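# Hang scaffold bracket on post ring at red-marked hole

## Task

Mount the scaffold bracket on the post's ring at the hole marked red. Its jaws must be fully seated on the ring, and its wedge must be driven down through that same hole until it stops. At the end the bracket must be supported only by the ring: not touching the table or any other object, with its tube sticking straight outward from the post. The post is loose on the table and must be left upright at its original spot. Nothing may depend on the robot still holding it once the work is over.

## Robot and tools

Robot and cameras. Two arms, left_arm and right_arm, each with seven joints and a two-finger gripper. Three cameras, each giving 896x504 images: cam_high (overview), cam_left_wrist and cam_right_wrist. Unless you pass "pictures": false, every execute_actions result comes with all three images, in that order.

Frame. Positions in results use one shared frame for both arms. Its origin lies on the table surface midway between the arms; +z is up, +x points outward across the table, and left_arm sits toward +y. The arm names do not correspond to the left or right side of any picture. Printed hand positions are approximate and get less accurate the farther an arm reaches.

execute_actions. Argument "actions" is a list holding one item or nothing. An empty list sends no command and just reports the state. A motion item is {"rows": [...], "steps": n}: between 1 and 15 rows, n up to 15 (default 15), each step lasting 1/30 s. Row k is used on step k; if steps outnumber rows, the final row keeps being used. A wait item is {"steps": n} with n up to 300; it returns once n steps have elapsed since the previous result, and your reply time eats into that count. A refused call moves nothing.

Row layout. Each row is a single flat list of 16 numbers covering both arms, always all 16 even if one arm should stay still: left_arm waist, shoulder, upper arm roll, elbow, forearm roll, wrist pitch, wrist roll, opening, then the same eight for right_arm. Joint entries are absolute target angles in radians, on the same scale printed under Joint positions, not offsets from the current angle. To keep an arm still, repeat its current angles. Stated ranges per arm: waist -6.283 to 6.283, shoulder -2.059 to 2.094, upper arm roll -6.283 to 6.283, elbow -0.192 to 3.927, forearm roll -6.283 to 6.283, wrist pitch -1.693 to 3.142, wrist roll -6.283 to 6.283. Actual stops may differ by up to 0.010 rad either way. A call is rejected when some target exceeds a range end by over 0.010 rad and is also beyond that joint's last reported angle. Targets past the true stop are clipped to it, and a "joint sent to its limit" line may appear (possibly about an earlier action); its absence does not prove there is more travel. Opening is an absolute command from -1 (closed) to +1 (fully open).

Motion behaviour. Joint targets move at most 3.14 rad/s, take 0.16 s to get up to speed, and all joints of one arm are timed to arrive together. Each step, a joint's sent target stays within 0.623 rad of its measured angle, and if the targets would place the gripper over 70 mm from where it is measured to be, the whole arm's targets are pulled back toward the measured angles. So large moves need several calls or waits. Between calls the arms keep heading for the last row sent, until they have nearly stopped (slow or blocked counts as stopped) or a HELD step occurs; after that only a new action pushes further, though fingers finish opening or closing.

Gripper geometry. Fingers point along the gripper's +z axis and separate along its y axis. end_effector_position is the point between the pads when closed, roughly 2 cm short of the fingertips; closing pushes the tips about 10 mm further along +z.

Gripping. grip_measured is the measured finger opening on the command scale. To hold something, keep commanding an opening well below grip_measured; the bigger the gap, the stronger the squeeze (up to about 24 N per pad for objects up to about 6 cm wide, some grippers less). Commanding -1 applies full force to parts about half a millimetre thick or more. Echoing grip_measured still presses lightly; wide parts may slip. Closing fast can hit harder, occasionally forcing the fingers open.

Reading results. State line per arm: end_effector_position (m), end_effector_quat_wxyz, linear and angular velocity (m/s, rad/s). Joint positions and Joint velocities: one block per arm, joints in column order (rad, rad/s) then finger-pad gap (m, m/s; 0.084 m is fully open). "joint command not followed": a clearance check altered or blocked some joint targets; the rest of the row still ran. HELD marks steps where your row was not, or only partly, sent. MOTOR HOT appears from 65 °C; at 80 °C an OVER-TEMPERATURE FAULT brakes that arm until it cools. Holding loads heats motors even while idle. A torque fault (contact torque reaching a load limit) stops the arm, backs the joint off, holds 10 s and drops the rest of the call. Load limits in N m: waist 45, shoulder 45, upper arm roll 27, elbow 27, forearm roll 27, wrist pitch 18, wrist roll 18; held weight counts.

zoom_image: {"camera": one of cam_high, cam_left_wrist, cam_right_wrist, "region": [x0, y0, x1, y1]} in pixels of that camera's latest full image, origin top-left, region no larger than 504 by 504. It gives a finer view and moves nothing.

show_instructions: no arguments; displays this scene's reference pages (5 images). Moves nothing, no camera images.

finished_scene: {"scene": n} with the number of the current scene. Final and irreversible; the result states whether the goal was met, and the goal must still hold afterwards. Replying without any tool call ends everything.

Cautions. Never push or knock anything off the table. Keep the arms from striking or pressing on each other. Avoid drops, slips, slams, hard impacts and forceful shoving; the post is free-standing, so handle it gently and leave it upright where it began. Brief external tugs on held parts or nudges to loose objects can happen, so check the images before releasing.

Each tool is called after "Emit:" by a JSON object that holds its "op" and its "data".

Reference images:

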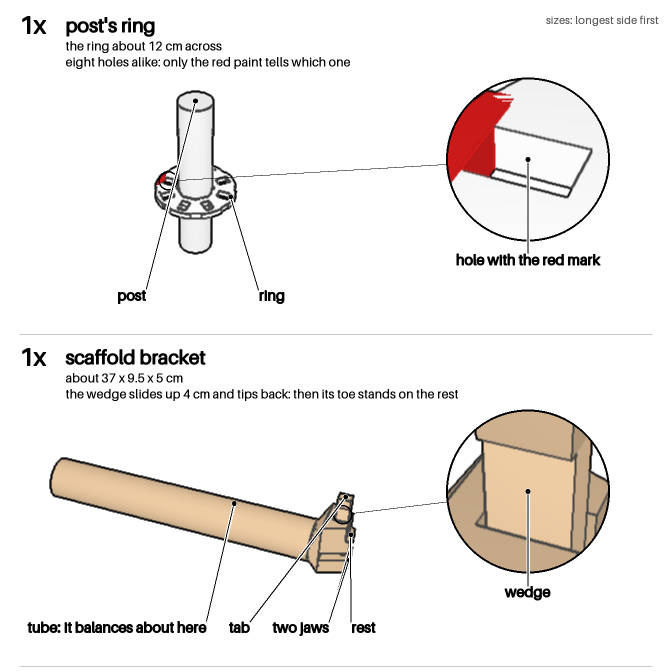

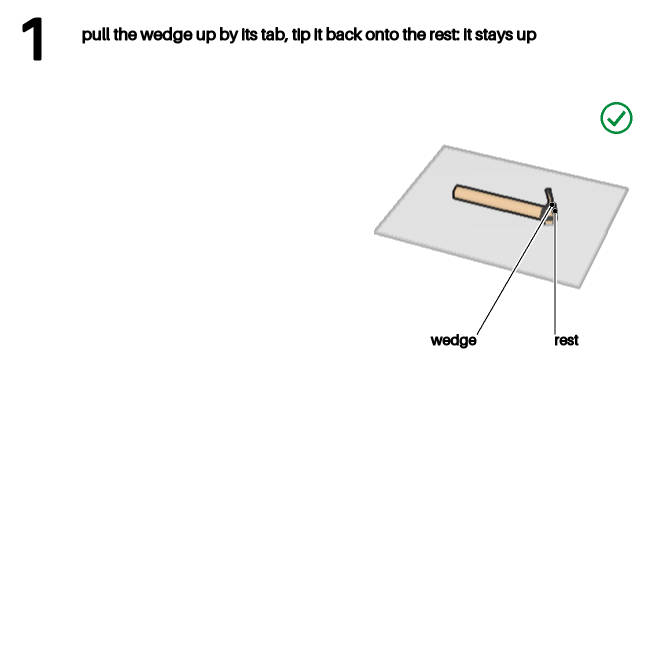

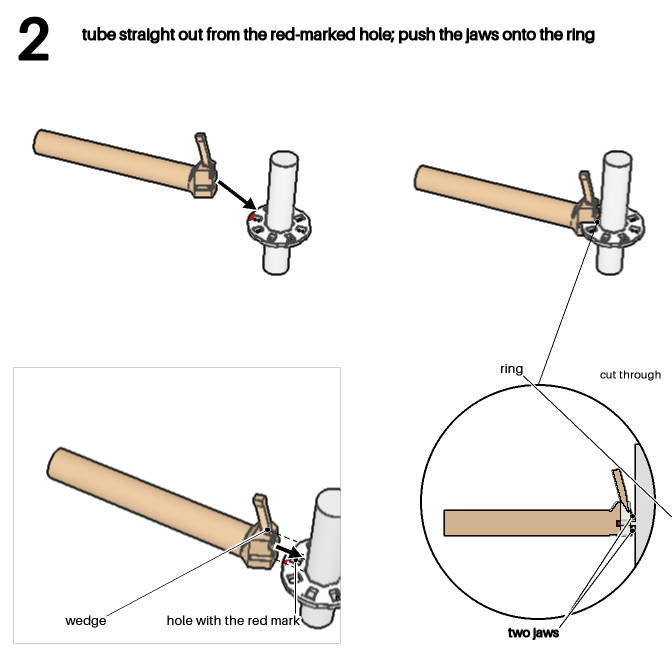

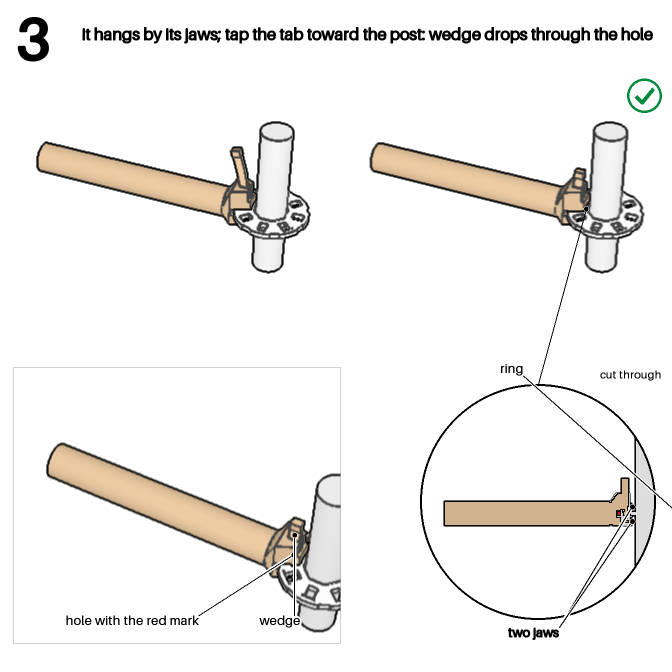

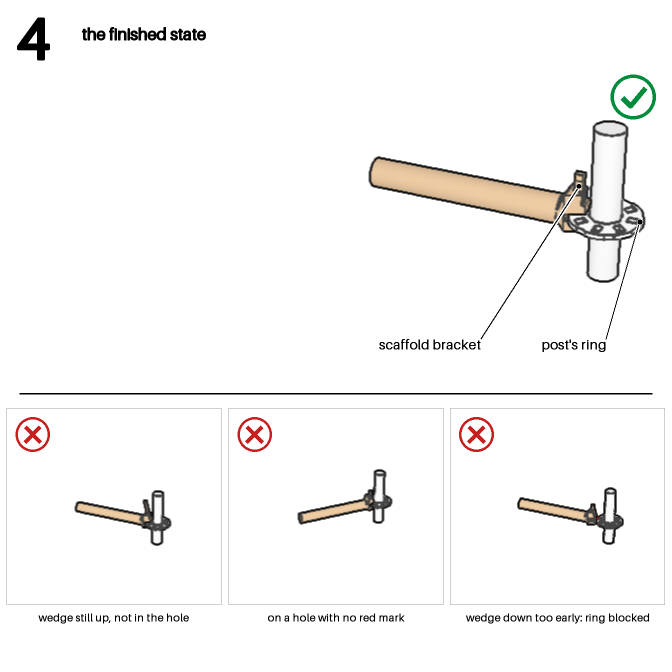

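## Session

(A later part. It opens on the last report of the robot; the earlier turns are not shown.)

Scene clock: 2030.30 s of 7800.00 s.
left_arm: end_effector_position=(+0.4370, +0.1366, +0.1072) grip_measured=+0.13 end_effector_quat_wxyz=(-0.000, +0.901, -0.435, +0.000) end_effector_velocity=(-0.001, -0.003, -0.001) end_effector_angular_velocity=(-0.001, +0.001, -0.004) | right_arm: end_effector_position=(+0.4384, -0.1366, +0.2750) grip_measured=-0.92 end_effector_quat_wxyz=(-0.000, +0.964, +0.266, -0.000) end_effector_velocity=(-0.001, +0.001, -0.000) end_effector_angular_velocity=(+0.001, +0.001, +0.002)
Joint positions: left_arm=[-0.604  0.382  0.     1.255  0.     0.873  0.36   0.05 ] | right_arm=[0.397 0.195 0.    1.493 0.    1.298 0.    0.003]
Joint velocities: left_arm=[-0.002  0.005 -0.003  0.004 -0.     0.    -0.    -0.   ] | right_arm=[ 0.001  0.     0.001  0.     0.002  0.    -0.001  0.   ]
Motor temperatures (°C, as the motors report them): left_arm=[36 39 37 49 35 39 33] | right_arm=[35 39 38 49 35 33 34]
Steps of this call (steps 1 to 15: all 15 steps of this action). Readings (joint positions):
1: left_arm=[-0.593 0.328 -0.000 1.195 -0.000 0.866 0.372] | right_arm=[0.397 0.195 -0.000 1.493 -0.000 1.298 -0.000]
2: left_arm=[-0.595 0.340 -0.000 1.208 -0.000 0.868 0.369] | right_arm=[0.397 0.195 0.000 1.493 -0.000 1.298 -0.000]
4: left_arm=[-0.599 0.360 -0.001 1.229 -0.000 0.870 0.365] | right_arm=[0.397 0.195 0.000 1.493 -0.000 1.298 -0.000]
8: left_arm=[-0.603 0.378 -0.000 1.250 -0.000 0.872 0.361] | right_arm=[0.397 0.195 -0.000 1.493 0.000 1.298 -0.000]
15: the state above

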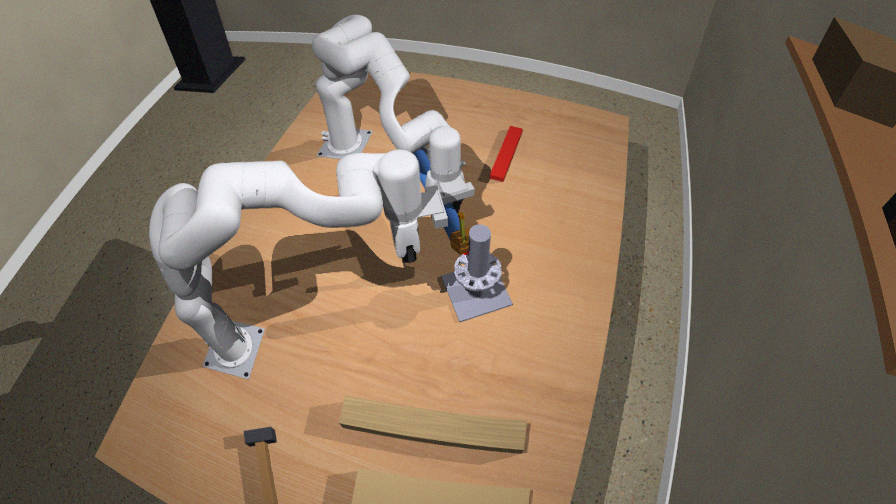

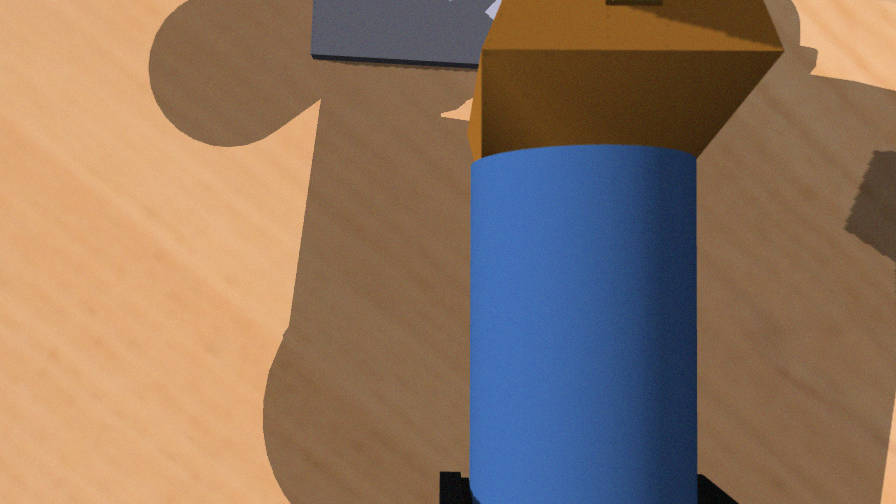

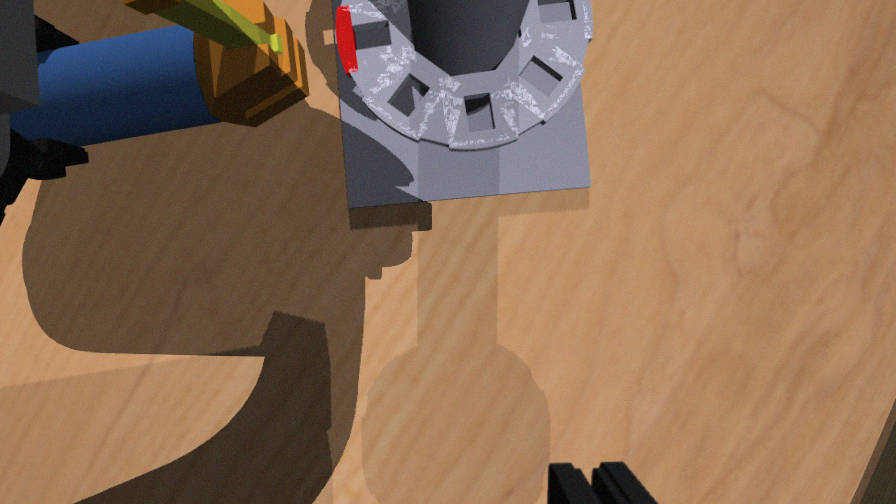

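Emit:
{"op": "execute_actions", "data": {"actions": [{"rows":[[-0.6040,0.3828,0,1.2559,0,0.8731,0.3598,-1,0.3972,0.1940,0,1.4895,0,1.2919,-0.0043,-0.9],[-0.6034,0.3832,0,1.2565,0,0.8733,0.3604,-1,0.3976,0.1912,0,1.4801,0,1.2747,-0.0172,-0.9],[-0.6024,0.3838,0,1.2574,0,0.8736,0.3614,-1,0.3983,0.1864,0,1.4645,0,1.2462,-0.0384,-0.9],[-0.6013,0.3846,0,1.2585,0,0.8739,0.3625,-1,0.3994,0.1799,0,1.4429,0,1.2068,-0.0679,-0.9],[-0.6000,0.3854,0,1.2598,0,0.8744,0.3639,-1,0.4007,0.1715,0,1.4155,0,1.1568,-0.1052,-0.9],[-0.5986,0.3862,0,1.2610,0,0.8748,0.3652,-1,0.4023,0.1615,0,1.3826,0,1.0969,-0.1500,-0.9],[-0.5975,0.3870,0,1.2621,0,0.8751,0.3663,-1,0.4041,0.1500,0,1.3446,0,1.0277,-0.2018,-0.9],[-0.5965,0.3876,0,1.2630,0,0.8754,0.3673,-1,0.4061,0.1370,0,1.3020,0,0.9499,-0.2599,-0.9],[-0.5959,0.3880,0,1.2636,0,0.8756,0.3679,-1,0.4083,0.1228,0,1.2551,0,0.8643,-0.3238,-0.9],[-0.5957,0.3881,0,1.2638,0,0.8757,0.3681,-1,0.4108,0.1074,0,1.2045,0,0.7720,-0.3928,-0.9],[-0.5957,0.3881,0,1.2638,0,0.8757,0.3681,-1,0.4133,0.0911,0,1.1507,0,0.6740,-0.4660,-0.9],[-0.5957,0.3881,0,1.2638,0,0.8757,0.3681,-1,0.4160,0.0740,0,1.0944,0,0.5712,-0.5428,-0.9],[-0.5957,0.3881,0,1.2638,0,0.8757,0.3681,-1,0.4188,0.0563,0,1.0361,0,0.4649,-0.6222,-0.9],[-0.5957,0.3881,0,1.2638,0,0.8757,0.3681,-1,0.4216,0.0382,0,0.9765,0,0.3562,-0.7034,-0.9],[-0.5957,0.3881,0,1.2638,0,0.8757,0.3681,-1,0.4245,0.0199,0,0.9162,0,0.2464,-0.7855,-0.9]],"steps":15}], "pictures": false}}

Emit:
{"op": "execute_actions", "data": {"actions": [{"rows":[[-0.5957,0.3881,0,1.2638,0,0.8757,0.3681,-1,0.4274,0.0015,0,0.8559,0,0.1365,-0.8676,-0.9],[-0.5957,0.3881,0,1.2638,0,0.8757,0.3681,-1,0.4302,-0.0166,0,0.7963,0,0.0278,-0.9488,-0.9],[-0.5957,0.3881,0,1.2638,0,0.8757,0.3681,-1,0.4330,-0.0343,0,0.7381,0,-0.0785,-1.0282,-0.9],[-0.5957,0.3881,0,1.2638,0,0.8757,0.3681,-1,0.4357,-0.0514,0,0.6817,0,-0.1813,-1.1050,-0.9],[-0.5957,0.3881,0,1.2638,0,0.8757,0.3681,-1,0.4383,-0.0677,0,0.6280,0,-0.2793,-1.1783,-0.9],[-0.5957,0.3881,0,1.2638,0,0.8757,0.3681,-1,0.4407,-0.0831,0,0.5773,0,-0.3716,-1.2472,-0.9],[-0.5957,0.3881,0,1.2638,0,0.8757,0.3681,-1,0.4429,-0.0973,0,0.5304,0,-0.4572,-1.3111,-0.9],[-0.5957,0.3881,0,1.2638,0,0.8757,0.3681,-1,0.4449,-0.1103,0,0.4878,0,-0.5350,-1.3692,-0.9],[-0.5957,0.3881,0,1.2638,0,0.8757,0.3681,-1,0.4467,-0.1218,0,0.4498,0,-0.6042,-1.4210,-0.9],[-0.5957,0.3881,0,1.2638,0,0.8757,0.3681,-1,0.4483,-0.1318,0,0.4169,0,-0.6641,-1.4658,-0.9],[-0.5957,0.3881,0,1.2638,0,0.8757,0.3681,-1,0.4496,-0.1402,0,0.3895,0,-0.7141,-1.5031,-0.9],[-0.5957,0.3881,0,1.2638,0,0.8757,0.3681,-1,0.4507,-0.1467,0,0.3679,0,-0.7535,-1.5326,-0.9],[-0.5957,0.3881,0,1.2638,0,0.8757,0.3681,-1,0.4514,-0.1515,0,0.3523,0,-0.7820,-1.5538,-0.9],[-0.5957,0.3881,0,1.2638,0,0.8757,0.3681,-1,0.4518,-0.1543,0,0.3429,0,-0.7992,-1.5667,-0.9],[-0.5957,0.3881,0,1.2638,0,0.8757,0.3681,-1,0.452,-0.1553,0,0.3397,0,-0.805,-1.571,-0.9]],"steps":15}], "pictures": false}}

Emit:
{"op": "execute_actions", "data": {"actions": [{"rows":[[-0.5957,0.3881,0,1.2638,0,0.8757,0.3681,-1,0.452,-0.1497,0,0.3408,0,-0.8094,-1.571,-0.9],[-0.5957,0.3881,0,1.2638,0,0.8757,0.3681,-1,0.452,-0.1331,0,0.3443,0,-0.8226,-1.571,-0.9],[-0.5957,0.3881,0,1.2638,0,0.8757,0.3681,-1,0.452,-0.1059,0,0.3499,0,-0.8443,-1.571,-0.9],[-0.5957,0.3881,0,1.2638,0,0.8757,0.3681,-1,0.452,-0.0687,0,0.3575,0,-0.8738,-1.571,-0.9],[-0.5957,0.3881,0,1.2638,0,0.8757,0.3681,-1,0.452,-0.0225,0,0.3670,0,-0.9105,-1.571,-0.9],[-0.5957,0.3881,0,1.2638,0,0.8757,0.3681,-1,0.452,0.0317,0,0.3782,0,-0.9535,-1.571,-0.9],[-0.5957,0.3881,0,1.2638,0,0.8757,0.3681,-1,0.452,0.0923,0,0.3906,0,-1.0017,-1.571,-0.9],[-0.5957,0.3881,0,1.2638,0,0.8757,0.3681,-1,0.452,0.1581,0,0.4042,0,-1.0539,-1.571,-0.9],[-0.5957,0.3881,0,1.2638,0,0.8757,0.3681,-1,0.452,0.2273,0,0.4184,0,-1.1089,-1.571,-0.9],[-0.5957,0.3881,0,1.2638,0,0.8757,0.3681,-1,0.452,0.2983,0,0.4330,0,-1.1653,-1.571,-0.9],[-0.5957,0.3881,0,1.2638,0,0.8757,0.3681,-1,0.452,0.3692,0,0.4476,0,-1.2216,-1.571,-0.9],[-0.5957,0.3881,0,1.2638,0,0.8757,0.3681,-1,0.452,0.4384,0,0.4618,0,-1.2766,-1.571,-0.9],[-0.5957,0.3881,0,1.2638,0,0.8757,0.3681,-1,0.452,0.5042,0,0.4754,0,-1.3288,-1.571,-0.9],[-0.5957,0.3881,0,1.2638,0,0.8757,0.3681,-1,0.452,0.5648,0,0.4878,0,-1.3770,-1.571,-0.9],[-0.5957,0.3881,0,1.2638,0,0.8757,0.3681,-1,0.452,0.6190,0,0.4990,0,-1.4200,-1.571,-0.9]],"steps":15}], "pictures": false}}

Emit:
{"op": "execute_actions", "data": {"actions": [{"rows":[[-0.5957,0.3881,0,1.2638,0,0.8757,0.3681,-1,0.452,0.6652,0,0.5085,0,-1.4567,-1.571,-0.9],[-0.5957,0.3881,0,1.2638,0,0.8757,0.3681,-1,0.452,0.7024,0,0.5161,0,-1.4862,-1.571,-0.9],[-0.5957,0.3881,0,1.2638,0,0.8757,0.3681,-1,0.452,0.7296,0,0.5217,0,-1.5079,-1.571,-0.9],[-0.5957,0.3881,0,1.2638,0,0.8757,0.3681,-1,0.452,0.7462,0,0.5252,0,-1.5211,-1.571,-0.9],[-0.5957,0.3881,0,1.2638,0,0.8757,0.3681,-1,0.452,0.7518,0,0.5263,0,-1.5255,-1.571,-0.9]],"steps":15}]}}

Scene clock: 2150.80 s of 7800.00 s.
left_arm: end_effector_position=(+0.4408, +0.1395, +0.1070) grip_measured=+0.13 end_effector_quat_wxyz=(-0.000, +0.901, -0.435, +0.000) end_effector_velocity=(-0.003, -0.005, -0.000) end_effector_angular_velocity=(-0.003, +0.003, -0.013) | right_arm: end_effector_position=(+0.4711, -0.1069, +0.2502) grip_measured=-0.92 end_effector_quat_wxyz=(-0.011, +0.868, +0.464, +0.176) end_effector_velocity=(+0.076, +0.093, -0.047) end_effector_angular_velocity=(+0.260, -1.655, +1.825)
Joint positions: left_arm=[-0.596  0.388  0.     1.264  0.     0.876  0.368  0.05 ] | right_arm=[ 0.412  0.1    0.     1.179  0.     0.725 -0.428  0.003]
Joint velocities: left_arm=[-0.001  0.002 -0.009  0.002 -0.     0.002  0.004  0.   ] | right_arm=[ 0.066 -0.419  0.001 -1.381 -0.001 -2.506 -1.874  0.   ]
Motor temperatures (°C, as the motors report them): left_arm=[36 40 37 50 35 39 33] | right_arm=[35 39 38 49 35 33 34]
Steps of this call (steps 1 to 15: the robot went on to your last target; steps 16 to 90: nothing new was sent; then 117.00 s passed at rest; steps 91 to 105: all 15 steps of this action). Readings (joint positions):
91: left_arm=[-0.604 0.383 -0.000 1.256 -0.000 0.873 0.360] | right_arm=[0.397 0.195 -0.000 1.493 -0.000 1.298 -0.000]
92: left_arm=[-0.604 0.383 -0.000 1.256 -0.000 0.873 0.360] | right_arm=[0.397 0.195 -0.000 1.492 -0.000 1.296 -0.001]
94: left_arm=[-0.604 0.383 -0.000 1.256 -0.000 0.873 0.360] | right_arm=[0.397 0.192 -0.000 1.484 -0.000 1.280 -0.013]
98: left_arm=[-0.600 0.386 -0.000 1.260 -0.000 0.874 0.364] | right_arm=[0.400 0.174 -0.000 1.425 -0.000 1.173 -0.093]
105: the state above

Scene clock: 2151.30 s of 7800.00 s.
left_arm: end_effector_position=(+0.4408, +0.1393, +0.1070) grip_measured=+0.13 end_effector_quat_wxyz=(+0.000, +0.900, -0.435, -0.000) end_effector_velocity=(+0.000, -0.001, +0.001) end_effector_angular_velocity=(-0.001, -0.001, +0.000) | right_arm: end_effector_position=(+0.4153, -0.1195, +0.2926) grip_measured=-0.92 end_effector_quat_wxyz=(+0.231, +0.437, +0.704, +0.511) end_effector_velocity=(-0.207, -0.109, +0.125) end_effector_angular_velocity=(-0.408, -1.601, +0.539)
Joint positions: left_arm=[-0.596  0.388 -0.     1.264 -0.     0.876  0.368  0.05 ] | right_arm=[ 0.448 -0.127  0.     0.434 -0.    -0.629 -1.44   0.003]
Joint velocities: left_arm=[-0.001 -0.    -0.     0.001 -0.     0.    -0.001 -0.   ] | right_arm=[ 0.047 -0.299 -0.    -0.98   0.    -1.785 -1.324  0.   ]
Motor temperatures (°C, as the motors report them): left_arm=[36 40 37 50 35 39 33] | right_arm=[35 39 38 49 35 33 34]
Steps of this call (steps 1 to 15: all 15 steps of this action). Readings (joint positions):
1: left_arm=[-0.596 0.388 0.000 1.264 0.000 0.876 0.368] | right_arm=[0.414 0.086 0.000 1.131 0.000 0.639 -0.492]
2: left_arm=[-0.596 0.388 -0.000 1.264 -0.000 0.876 0.368] | right_arm=[0.417 0.070 0.000 1.082 0.000 0.548 -0.560]
4: left_arm=[-0.596 0.388 -0.000 1.264 -0.000 0.876 0.368] | right_arm=[0.422 0.039 0.000 0.977 0.000 0.358 -0.702]
8: left_arm=[-0.596 0.388 -0.000 1.264 -0.000 0.876 0.368] | right_arm=[0.432 -0.028 0.000 0.758 -0.000 -0.035 -1.001]
15: the state above

Scene clock: 2151.80 s of 7800.00 s.
left_arm: end_effector_position=(+0.4408, +0.1393, +0.1070) grip_measured=+0.13 end_effector_quat_wxyz=(-0.000, +0.900, -0.435, +0.000) end_effector_velocity=(-0.000, +0.001, -0.000) end_effector_angular_velocity=(+0.001, +0.001, +0.000) | right_arm: end_effector_position=(+0.4118, -0.1191, +0.2009) grip_measured=-0.92 end_effector_quat_wxyz=(+0.283, +0.374, +0.704, +0.533) end_effector_velocity=(-0.008, -0.005, -0.401) end_effector_angular_velocity=(-0.012, +0.011, +0.002)
Joint positions: left_arm=[-0.596  0.388 -0.     1.264  0.     0.876  0.368  0.05 ] | right_arm=[ 0.452  0.328  0.     0.44   0.    -1.185 -1.57   0.003]
Joint velocities: left_arm=[ 0.001  0.    -0.    -0.001  0.     0.     0.     0.   ] | right_arm=[ 0.     1.679  0.     0.333 -0.    -1.33  -0.004 -0.   ]
Motor temperatures (°C, as the motors report them): left_arm=[36 40 37 50 35 39 33] | right_arm=[35 39 38 49 35 33 34]
Steps of this call (steps 1 to 15: all 15 steps of this action). Readings (joint positions):
1: left_arm=[-0.596 0.388 -0.000 1.264 -0.000 0.876 0.368] | right_arm=[0.449 -0.136 0.000 0.405 -0.000 -0.682 -1.480]
2: left_arm=[-0.596 0.388 -0.000 1.264 -0.000 0.876 0.368] | right_arm=[0.450 -0.141 0.000 0.383 -0.000 -0.723 -1.509]
4: left_arm=[-0.596 0.388 -0.000 1.264 -0.000 0.876 0.368] | right_arm=[0.451 -0.135 -0.000 0.363 -0.000 -0.780 -1.542]
8: left_arm=[-0.596 0.388 0.000 1.264 0.000 0.876 0.368] | right_arm=[0.452 -0.038 -0.000 0.371 0.000 -0.890 -1.564]
15: the state above

Scene clock: 2152.30 s of 7800.00 s.
left_arm: end_effector_position=(+0.4408, +0.1393, +0.1070) grip_measured=+0.13 end_effector_quat_wxyz=(-0.000, +0.900, -0.435, +0.000) end_effector_velocity=(-0.001, -0.000, -0.001) end_effector_angular_velocity=(+0.001, +0.001, -0.001) | right_arm: end_effector_position=(+0.3944, -0.1309, +0.1020) grip_measured=-0.92 end_effector_quat_wxyz=(+0.285, +0.373, +0.702, +0.535) end_effector_velocity=(-0.003, -0.002, -0.008) end_effector_angular_velocity=(+0.003, -0.001, -0.000)
Joint positions: left_arm=[-0.596  0.388 -0.     1.264 -0.     0.876  0.368  0.05 ] | right_arm=[ 0.452  0.746 -0.     0.526  0.    -1.523 -1.571  0.003]
Joint velocities: left_arm=[-0.001  0.    -0.    -0.002  0.     0.    -0.    -0.   ] | right_arm=[ 0.     0.036  0.     0.008  0.    -0.031  0.002 -0.   ]
Motor temperatures (°C, as the motors report them): left_arm=[36 40 37 50 35 39 33] | right_arm=[35 39 38 49 35 33 34]
Steps of this call (steps 1 to 15: all 15 steps of this action). Readings (joint positions):
1: left_arm=[-0.596 0.388 -0.000 1.264 0.000 0.876 0.368] | right_arm=[0.452 0.384 0.000 0.451 0.000 -1.230 -1.570]
2: left_arm=[-0.596 0.388 -0.000 1.264 0.000 0.876 0.368] | right_arm=[0.452 0.439 0.000 0.462 0.000 -1.274 -1.571]
4: left_arm=[-0.596 0.388 0.000 1.264 -0.000 0.876 0.368] | right_arm=[0.452 0.548 0.000 0.484 0.000 -1.361 -1.571]
8: left_arm=[-0.596 0.388 0.000 1.264 0.000 0.876 0.368] | right_arm=[0.452 0.709 0.000 0.514 -0.000 -1.485 -1.571]
15: the state above

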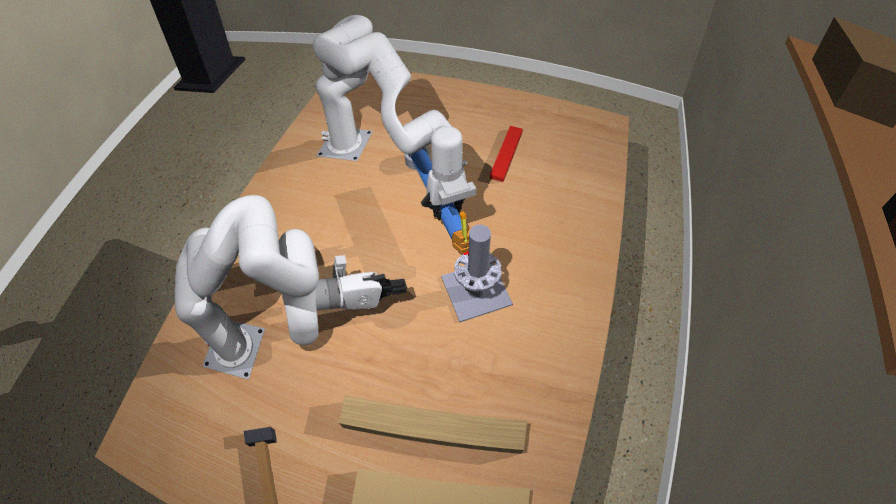

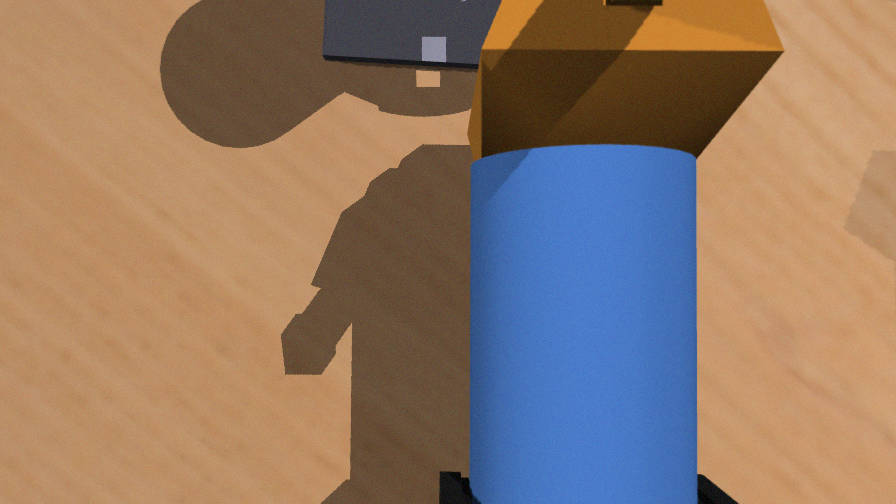

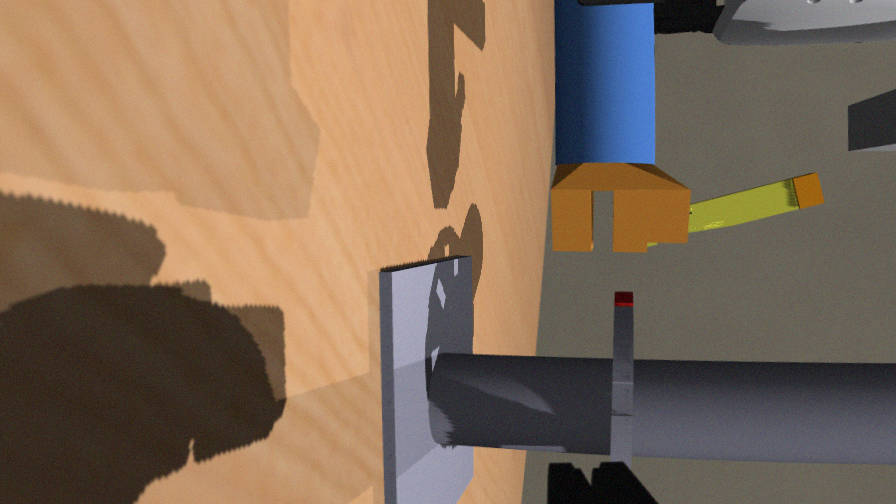

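Emit:
{"op": "execute_actions", "data": {"actions": []}}

Emit:
{"op": "zoom_image", "data": {"camera": "cam_right_wrist", "region": [530, 150, 710, 330]}}

Scene clock: 2157.47 s of 7800.00 s.
left_arm: end_effector_position=(+0.4408, +0.1393, +0.1070) grip_measured=+0.13 end_effector_quat_wxyz=(-0.000, +0.900, -0.435, +0.000) end_effector_velocity=(+0.000, +0.000, +0.000) end_effector_angular_velocity=(+0.000, -0.001, -0.000) | right_arm: end_effector_position=(+0.3937, -0.1314, +0.1000) grip_measured=-0.92 end_effector_quat_wxyz=(+0.284, +0.373, +0.703, +0.534) end_effector_velocity=(+0.000, -0.000, -0.000) end_effector_angular_velocity=(+0.001, +0.001, -0.002)
Joint positions: left_arm=[-0.596  0.388  0.     1.264 -0.     0.876  0.368  0.05 ] | right_arm=[ 0.452  0.752  0.     0.526  0.    -1.526 -1.571  0.003]
Joint velocities: left_arm=[ 0.     0.     0.     0.001  0.001  0.     0.001 -0.   ] | right_arm=[ 0.     0.001 -0.     0.     0.001  0.     0.002  0.   ]
Motor temperatures (°C, as the motors report them): left_arm=[36 40 37 50 35 39 33] | right_arm=[35 39 38 48 35 33 34]
Steps of this call (steps 1 to 15: the robot went on to your last target; steps 16 to 90: nothing new was sent; then 2.17 s passed at rest). Readings (joint positions):
1: left_arm=[-0.596 0.388 0.000 1.264 -0.000 0.876 0.368] | right_arm=[0.452 0.747 -0.000 0.526 0.000 -1.524 -1.571]
2: left_arm=[-0.596 0.388 0.000 1.264 -0.000 0.876 0.368] | right_arm=[0.452 0.748 -0.000 0.526 0.000 -1.524 -1.571]
4: left_arm=[-0.596 0.388 0.000 1.264 0.000 0.876 0.368] | right_arm=[0.452 0.749 -0.000 0.526 -0.000 -1.525 -1.571]
8: left_arm=[-0.596 0.388 -0.000 1.264 -0.000 0.876 0.368] | right_arm=[0.452 0.751 -0.000 0.526 -0.000 -1.525 -1.571]
90: the state above
All arms were judged still, so your last target was given up. Only a new action makes them travel on or press farther. Fingers that are still opening or closing keep moving.

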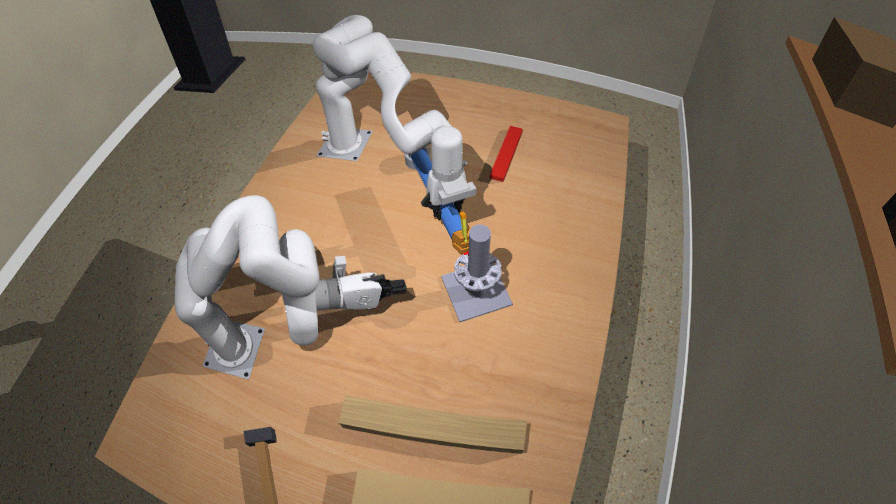

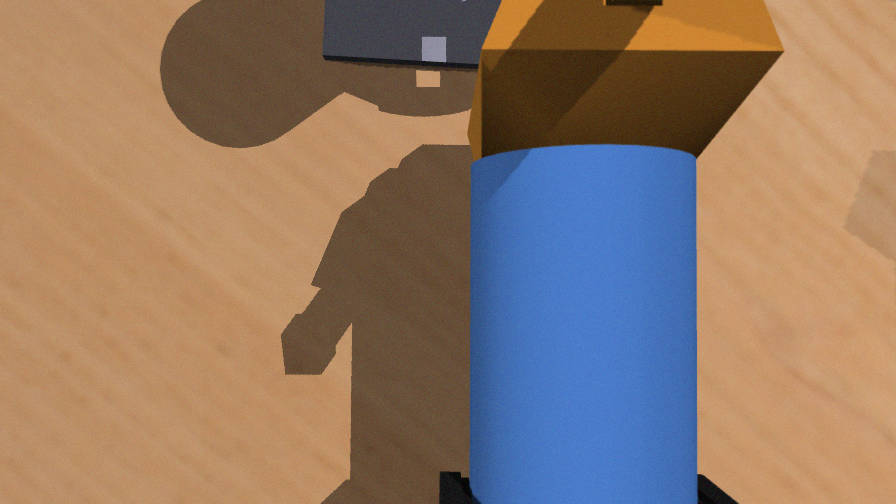

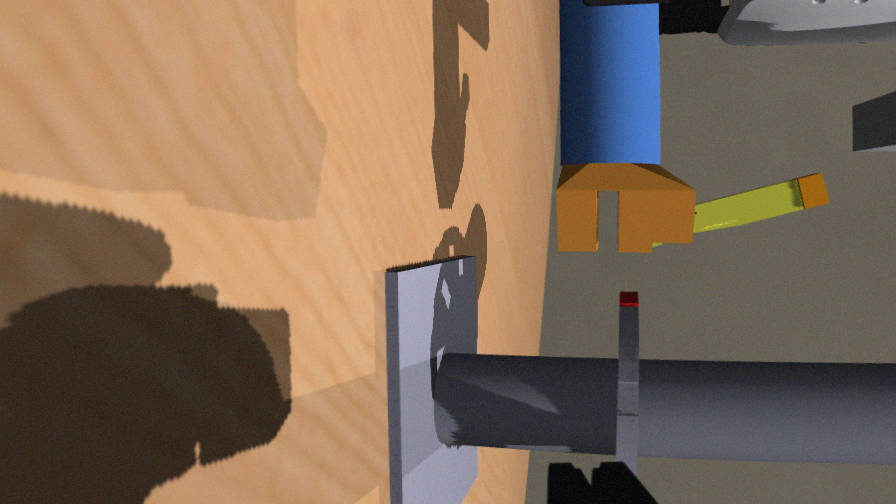

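Region (530, 150, 710, 330) of cam_right_wrist's 896x504 image, scaled by 2.800, with more detail than that image has.

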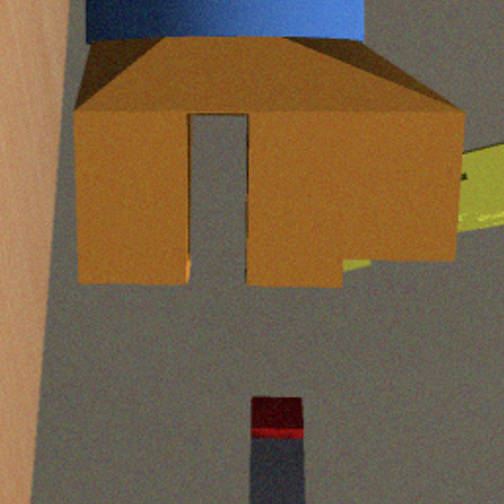

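Emit:
{"op": "execute_actions", "data": {"actions": [{"rows":[[-0.5958,0.3884,0,1.2648,0,0.8764,0.3680,-1,0.452,0.7518,0,0.5263,0,-1.5255,-1.571,-0.9],[-0.5962,0.3894,0,1.2679,0,0.8785,0.3676,-1,0.452,0.7518,0,0.5263,0,-1.5255,-1.571,-0.9],[-0.5968,0.3908,0,1.2727,0,0.8819,0.3670,-1,0.452,0.7518,0,0.5263,0,-1.5255,-1.571,-0.9],[-0.5977,0.3928,0,1.2791,0,0.8863,0.3662,-1,0.452,0.7518,0,0.5263,0,-1.5255,-1.571,-0.9],[-0.5986,0.3950,0,1.2865,0,0.8915,0.3652,-1,0.452,0.7518,0,0.5263,0,-1.5255,-1.571,-0.9],[-0.5996,0.3975,0,1.2944,0,0.8970,0.3642,-1,0.452,0.7518,0,0.5263,0,-1.5255,-1.571,-0.9],[-0.6006,0.3999,0,1.3023,0,0.9024,0.3632,-1,0.452,0.7518,0,0.5263,0,-1.5255,-1.571,-0.9],[-0.6016,0.4021,0,1.3097,0,0.9076,0.3623,-1,0.452,0.7518,0,0.5263,0,-1.5255,-1.571,-0.9],[-0.6024,0.4041,0,1.3161,0,0.9120,0.3614,-1,0.452,0.7518,0,0.5263,0,-1.5255,-1.571,-0.9],[-0.6030,0.4055,0,1.3209,0,0.9154,0.3608,-1,0.452,0.7518,0,0.5263,0,-1.5255,-1.571,-0.9],[-0.6034,0.4065,0,1.3240,0,0.9175,0.3604,-1,0.452,0.7518,0,0.5263,0,-1.5255,-1.571,-0.9],[-0.6035,0.4068,0,1.3250,0,0.9182,0.3603,-1,0.452,0.7518,0,0.5263,0,-1.5255,-1.571,-0.9]],"steps":15}], "pictures": false}}

Emit:
{"op": "execute_actions", "data": {"actions": [{"steps":15}]}}

Emit:
{"op": "zoom_image", "data": {"camera": "cam_right_wrist", "region": [560, 180, 720, 340]}}

Scene clock: 2197.33 s of 7800.00 s.
left_arm: end_effector_position=(+0.4480, +0.1298, +0.1174) grip_measured=+0.13 end_effector_quat_wxyz=(+0.000, +0.900, -0.435, +0.001) end_effector_velocity=(+0.001, -0.001, +0.001) end_effector_angular_velocity=(+0.011, +0.014, +0.005) | right_arm: end_effector_position=(+0.3937, -0.1314, +0.1000) grip_measured=-0.92 end_effector_quat_wxyz=(+0.284, +0.373, +0.703, +0.534) end_effector_velocity=(-0.000, +0.000, +0.000) end_effector_angular_velocity=(+0.001, -0.000, -0.000)
Joint positions: left_arm=[-0.603  0.405 -0.     1.322 -0.     0.915  0.361  0.05 ] | right_arm=[ 0.452  0.752 -0.     0.526  0.    -1.525 -1.571  0.003]
Joint velocities: left_arm=[-0.003  0.015  0.003  0.032  0.001  0.035 -0.006 -0.   ] | right_arm=[ 0.001 -0.001  0.    -0.     0.001 -0.     0.001 -0.   ]
Motor temperatures (°C, as the motors report them): left_arm=[36 40 37 50 35 39 33] | right_arm=[35 39 38 45 35 33 34]
Steps of this call (steps 1 to 90: nothing new was sent; then 36.37 s passed at rest; steps 91 to 105: all 15 steps of this action). Readings (joint positions):
91: left_arm=[-0.596 0.388 0.000 1.264 0.000 0.876 0.368] | right_arm=[0.452 0.752 0.000 0.526 0.000 -1.525 -1.571]
92: left_arm=[-0.596 0.388 0.000 1.264 0.000 0.876 0.368] | right_arm=[0.452 0.752 -0.000 0.526 -0.000 -1.526 -1.571]
94: left_arm=[-0.596 0.389 0.000 1.267 0.000 0.879 0.368] | right_arm=[0.452 0.752 0.000 0.526 0.000 -1.526 -1.571]
98: left_arm=[-0.599 0.396 0.000 1.287 0.000 0.893 0.365] | right_arm=[0.452 0.752 -0.000 0.526 0.000 -1.525 -1.571]
105: the state above

Scene clock: 2197.83 s of 7800.00 s.
left_arm: end_effector_position=(+0.4482, +0.1299, +0.1174) grip_measured=+0.13 end_effector_quat_wxyz=(-0.000, +0.900, -0.435, -0.000) end_effector_velocity=(+0.001, +0.001, -0.000) end_effector_angular_velocity=(+0.001, +0.000, +0.002) | right_arm: end_effector_position=(+0.3937, -0.1314, +0.1000) grip_measured=-0.92 end_effector_quat_wxyz=(+0.284, +0.373, +0.703, +0.534) end_effector_velocity=(-0.000, +0.000, +0.000) end_effector_angular_velocity=(+0.000, -0.001, +0.001)
Joint positions: left_arm=[-0.604  0.407 -0.     1.325 -0.     0.918  0.36   0.05 ] | right_arm=[ 0.452  0.752 -0.     0.526  0.    -1.525 -1.571  0.003]
Joint velocities: left_arm=[ 0.     0.001  0.002  0.     0.     0.    -0.     0.   ] | right_arm=[-0.    -0.001  0.001  0.    -0.     0.    -0.001  0.   ]
Motor temperatures (°C, as the motors report them): left_arm=[36 40 37 50 35 39 33] | right_arm=[35 39 38 45 35 33 34]
Steps of this call (steps 1 to 15: the robot went on to your last target). Readings (joint positions):
1: left_arm=[-0.603 0.406 -0.000 1.323 -0.000 0.916 0.361] | right_arm=[0.452 0.752 -0.000 0.526 0.000 -1.526 -1.571]
2: left_arm=[-0.603 0.406 -0.000 1.323 -0.000 0.917 0.361] | right_arm=[0.452 0.752 -0.000 0.526 -0.000 -1.525 -1.571]
4: left_arm=[-0.603 0.407 0.000 1.324 0.000 0.918 0.360] | right_arm=[0.452 0.752 -0.000 0.526 0.000 -1.525 -1.571]
8: left_arm=[-0.603 0.407 0.000 1.324 0.000 0.918 0.360] | right_arm=[0.452 0.752 0.000 0.526 -0.000 -1.525 -1.571]
15: the state above
All arms were judged still, so your last target was given up. Only a new action makes them travel on or press farther. Fingers that are still opening or closing keep moving.

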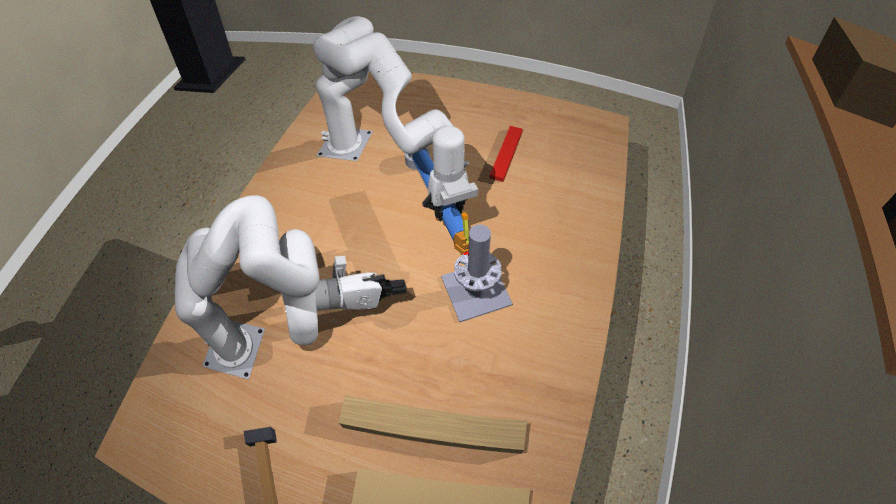

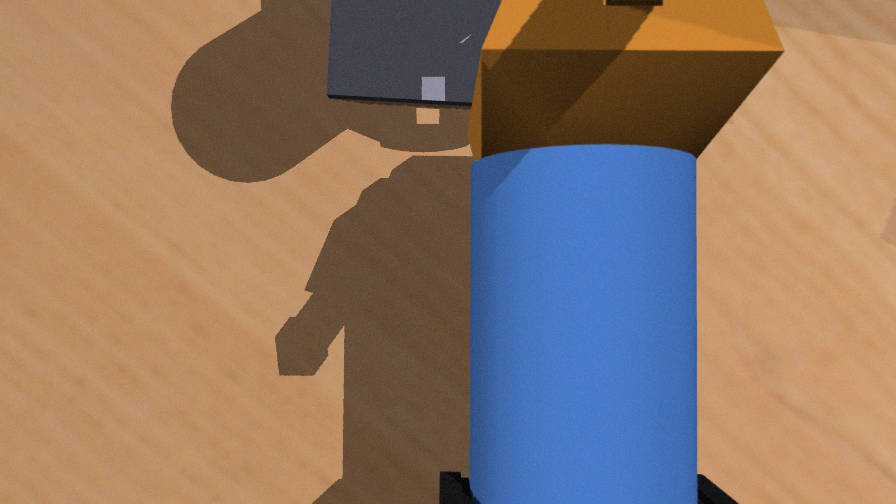

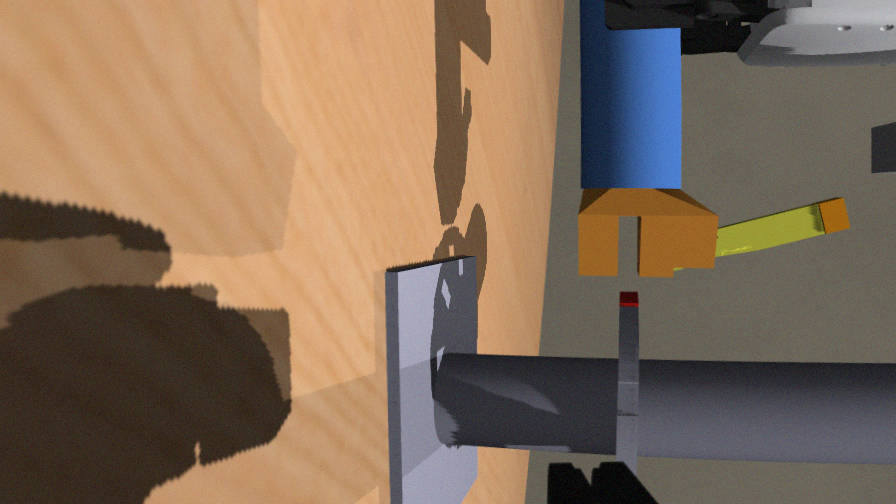

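Region (560, 180, 720, 340) of cam_right_wrist's 896x504 image, scaled by 3.150, with more detail than that image has.

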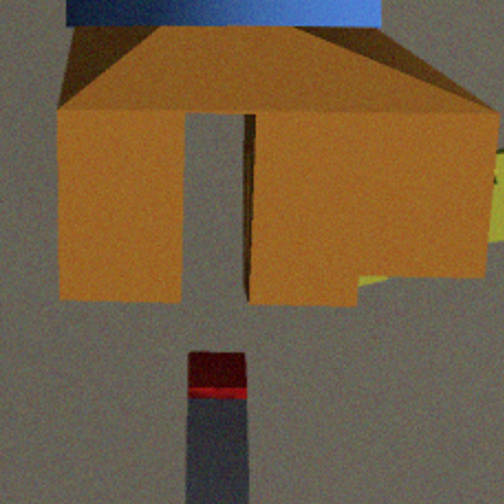

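Emit:
{"op": "zoom_image", "data": {"camera": "cam_right_wrist", "region": [590, 240, 670, 320]}}

Emit:
{"op": "zoom_image", "data": {"camera": "cam_right_wrist", "region": [540, 280, 730, 470]}}

Region (590, 240, 670, 320) of cam_right_wrist's 896x504 image, scaled by 6.300, with more detail than that image has.

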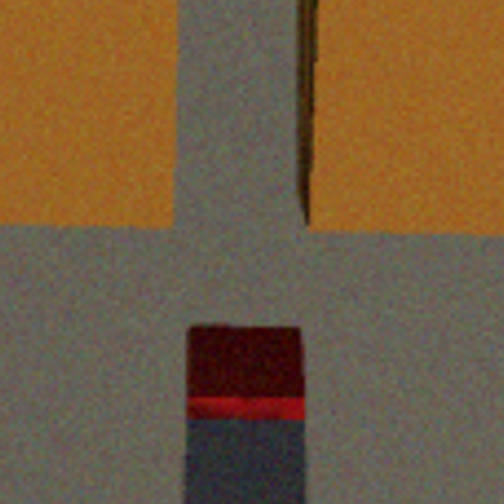

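Region (540, 280, 730, 470) of cam_right_wrist's 896x504 image, scaled by 2.653, with more detail than that image has.

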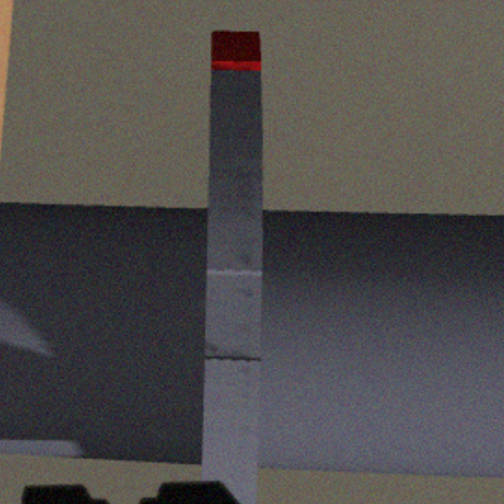

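Emit:
{"op": "zoom_image", "data": {"camera": "cam_right_wrist", "region": [560, 0, 700, 220]}}

Region (560, 0, 700, 220) of cam_right_wrist's 896x504 image, scaled by 2.291, with more detail than that image has; it fills the left 321 columns of this view, and the rest is white.

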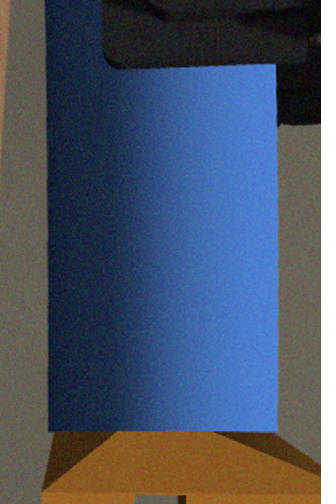

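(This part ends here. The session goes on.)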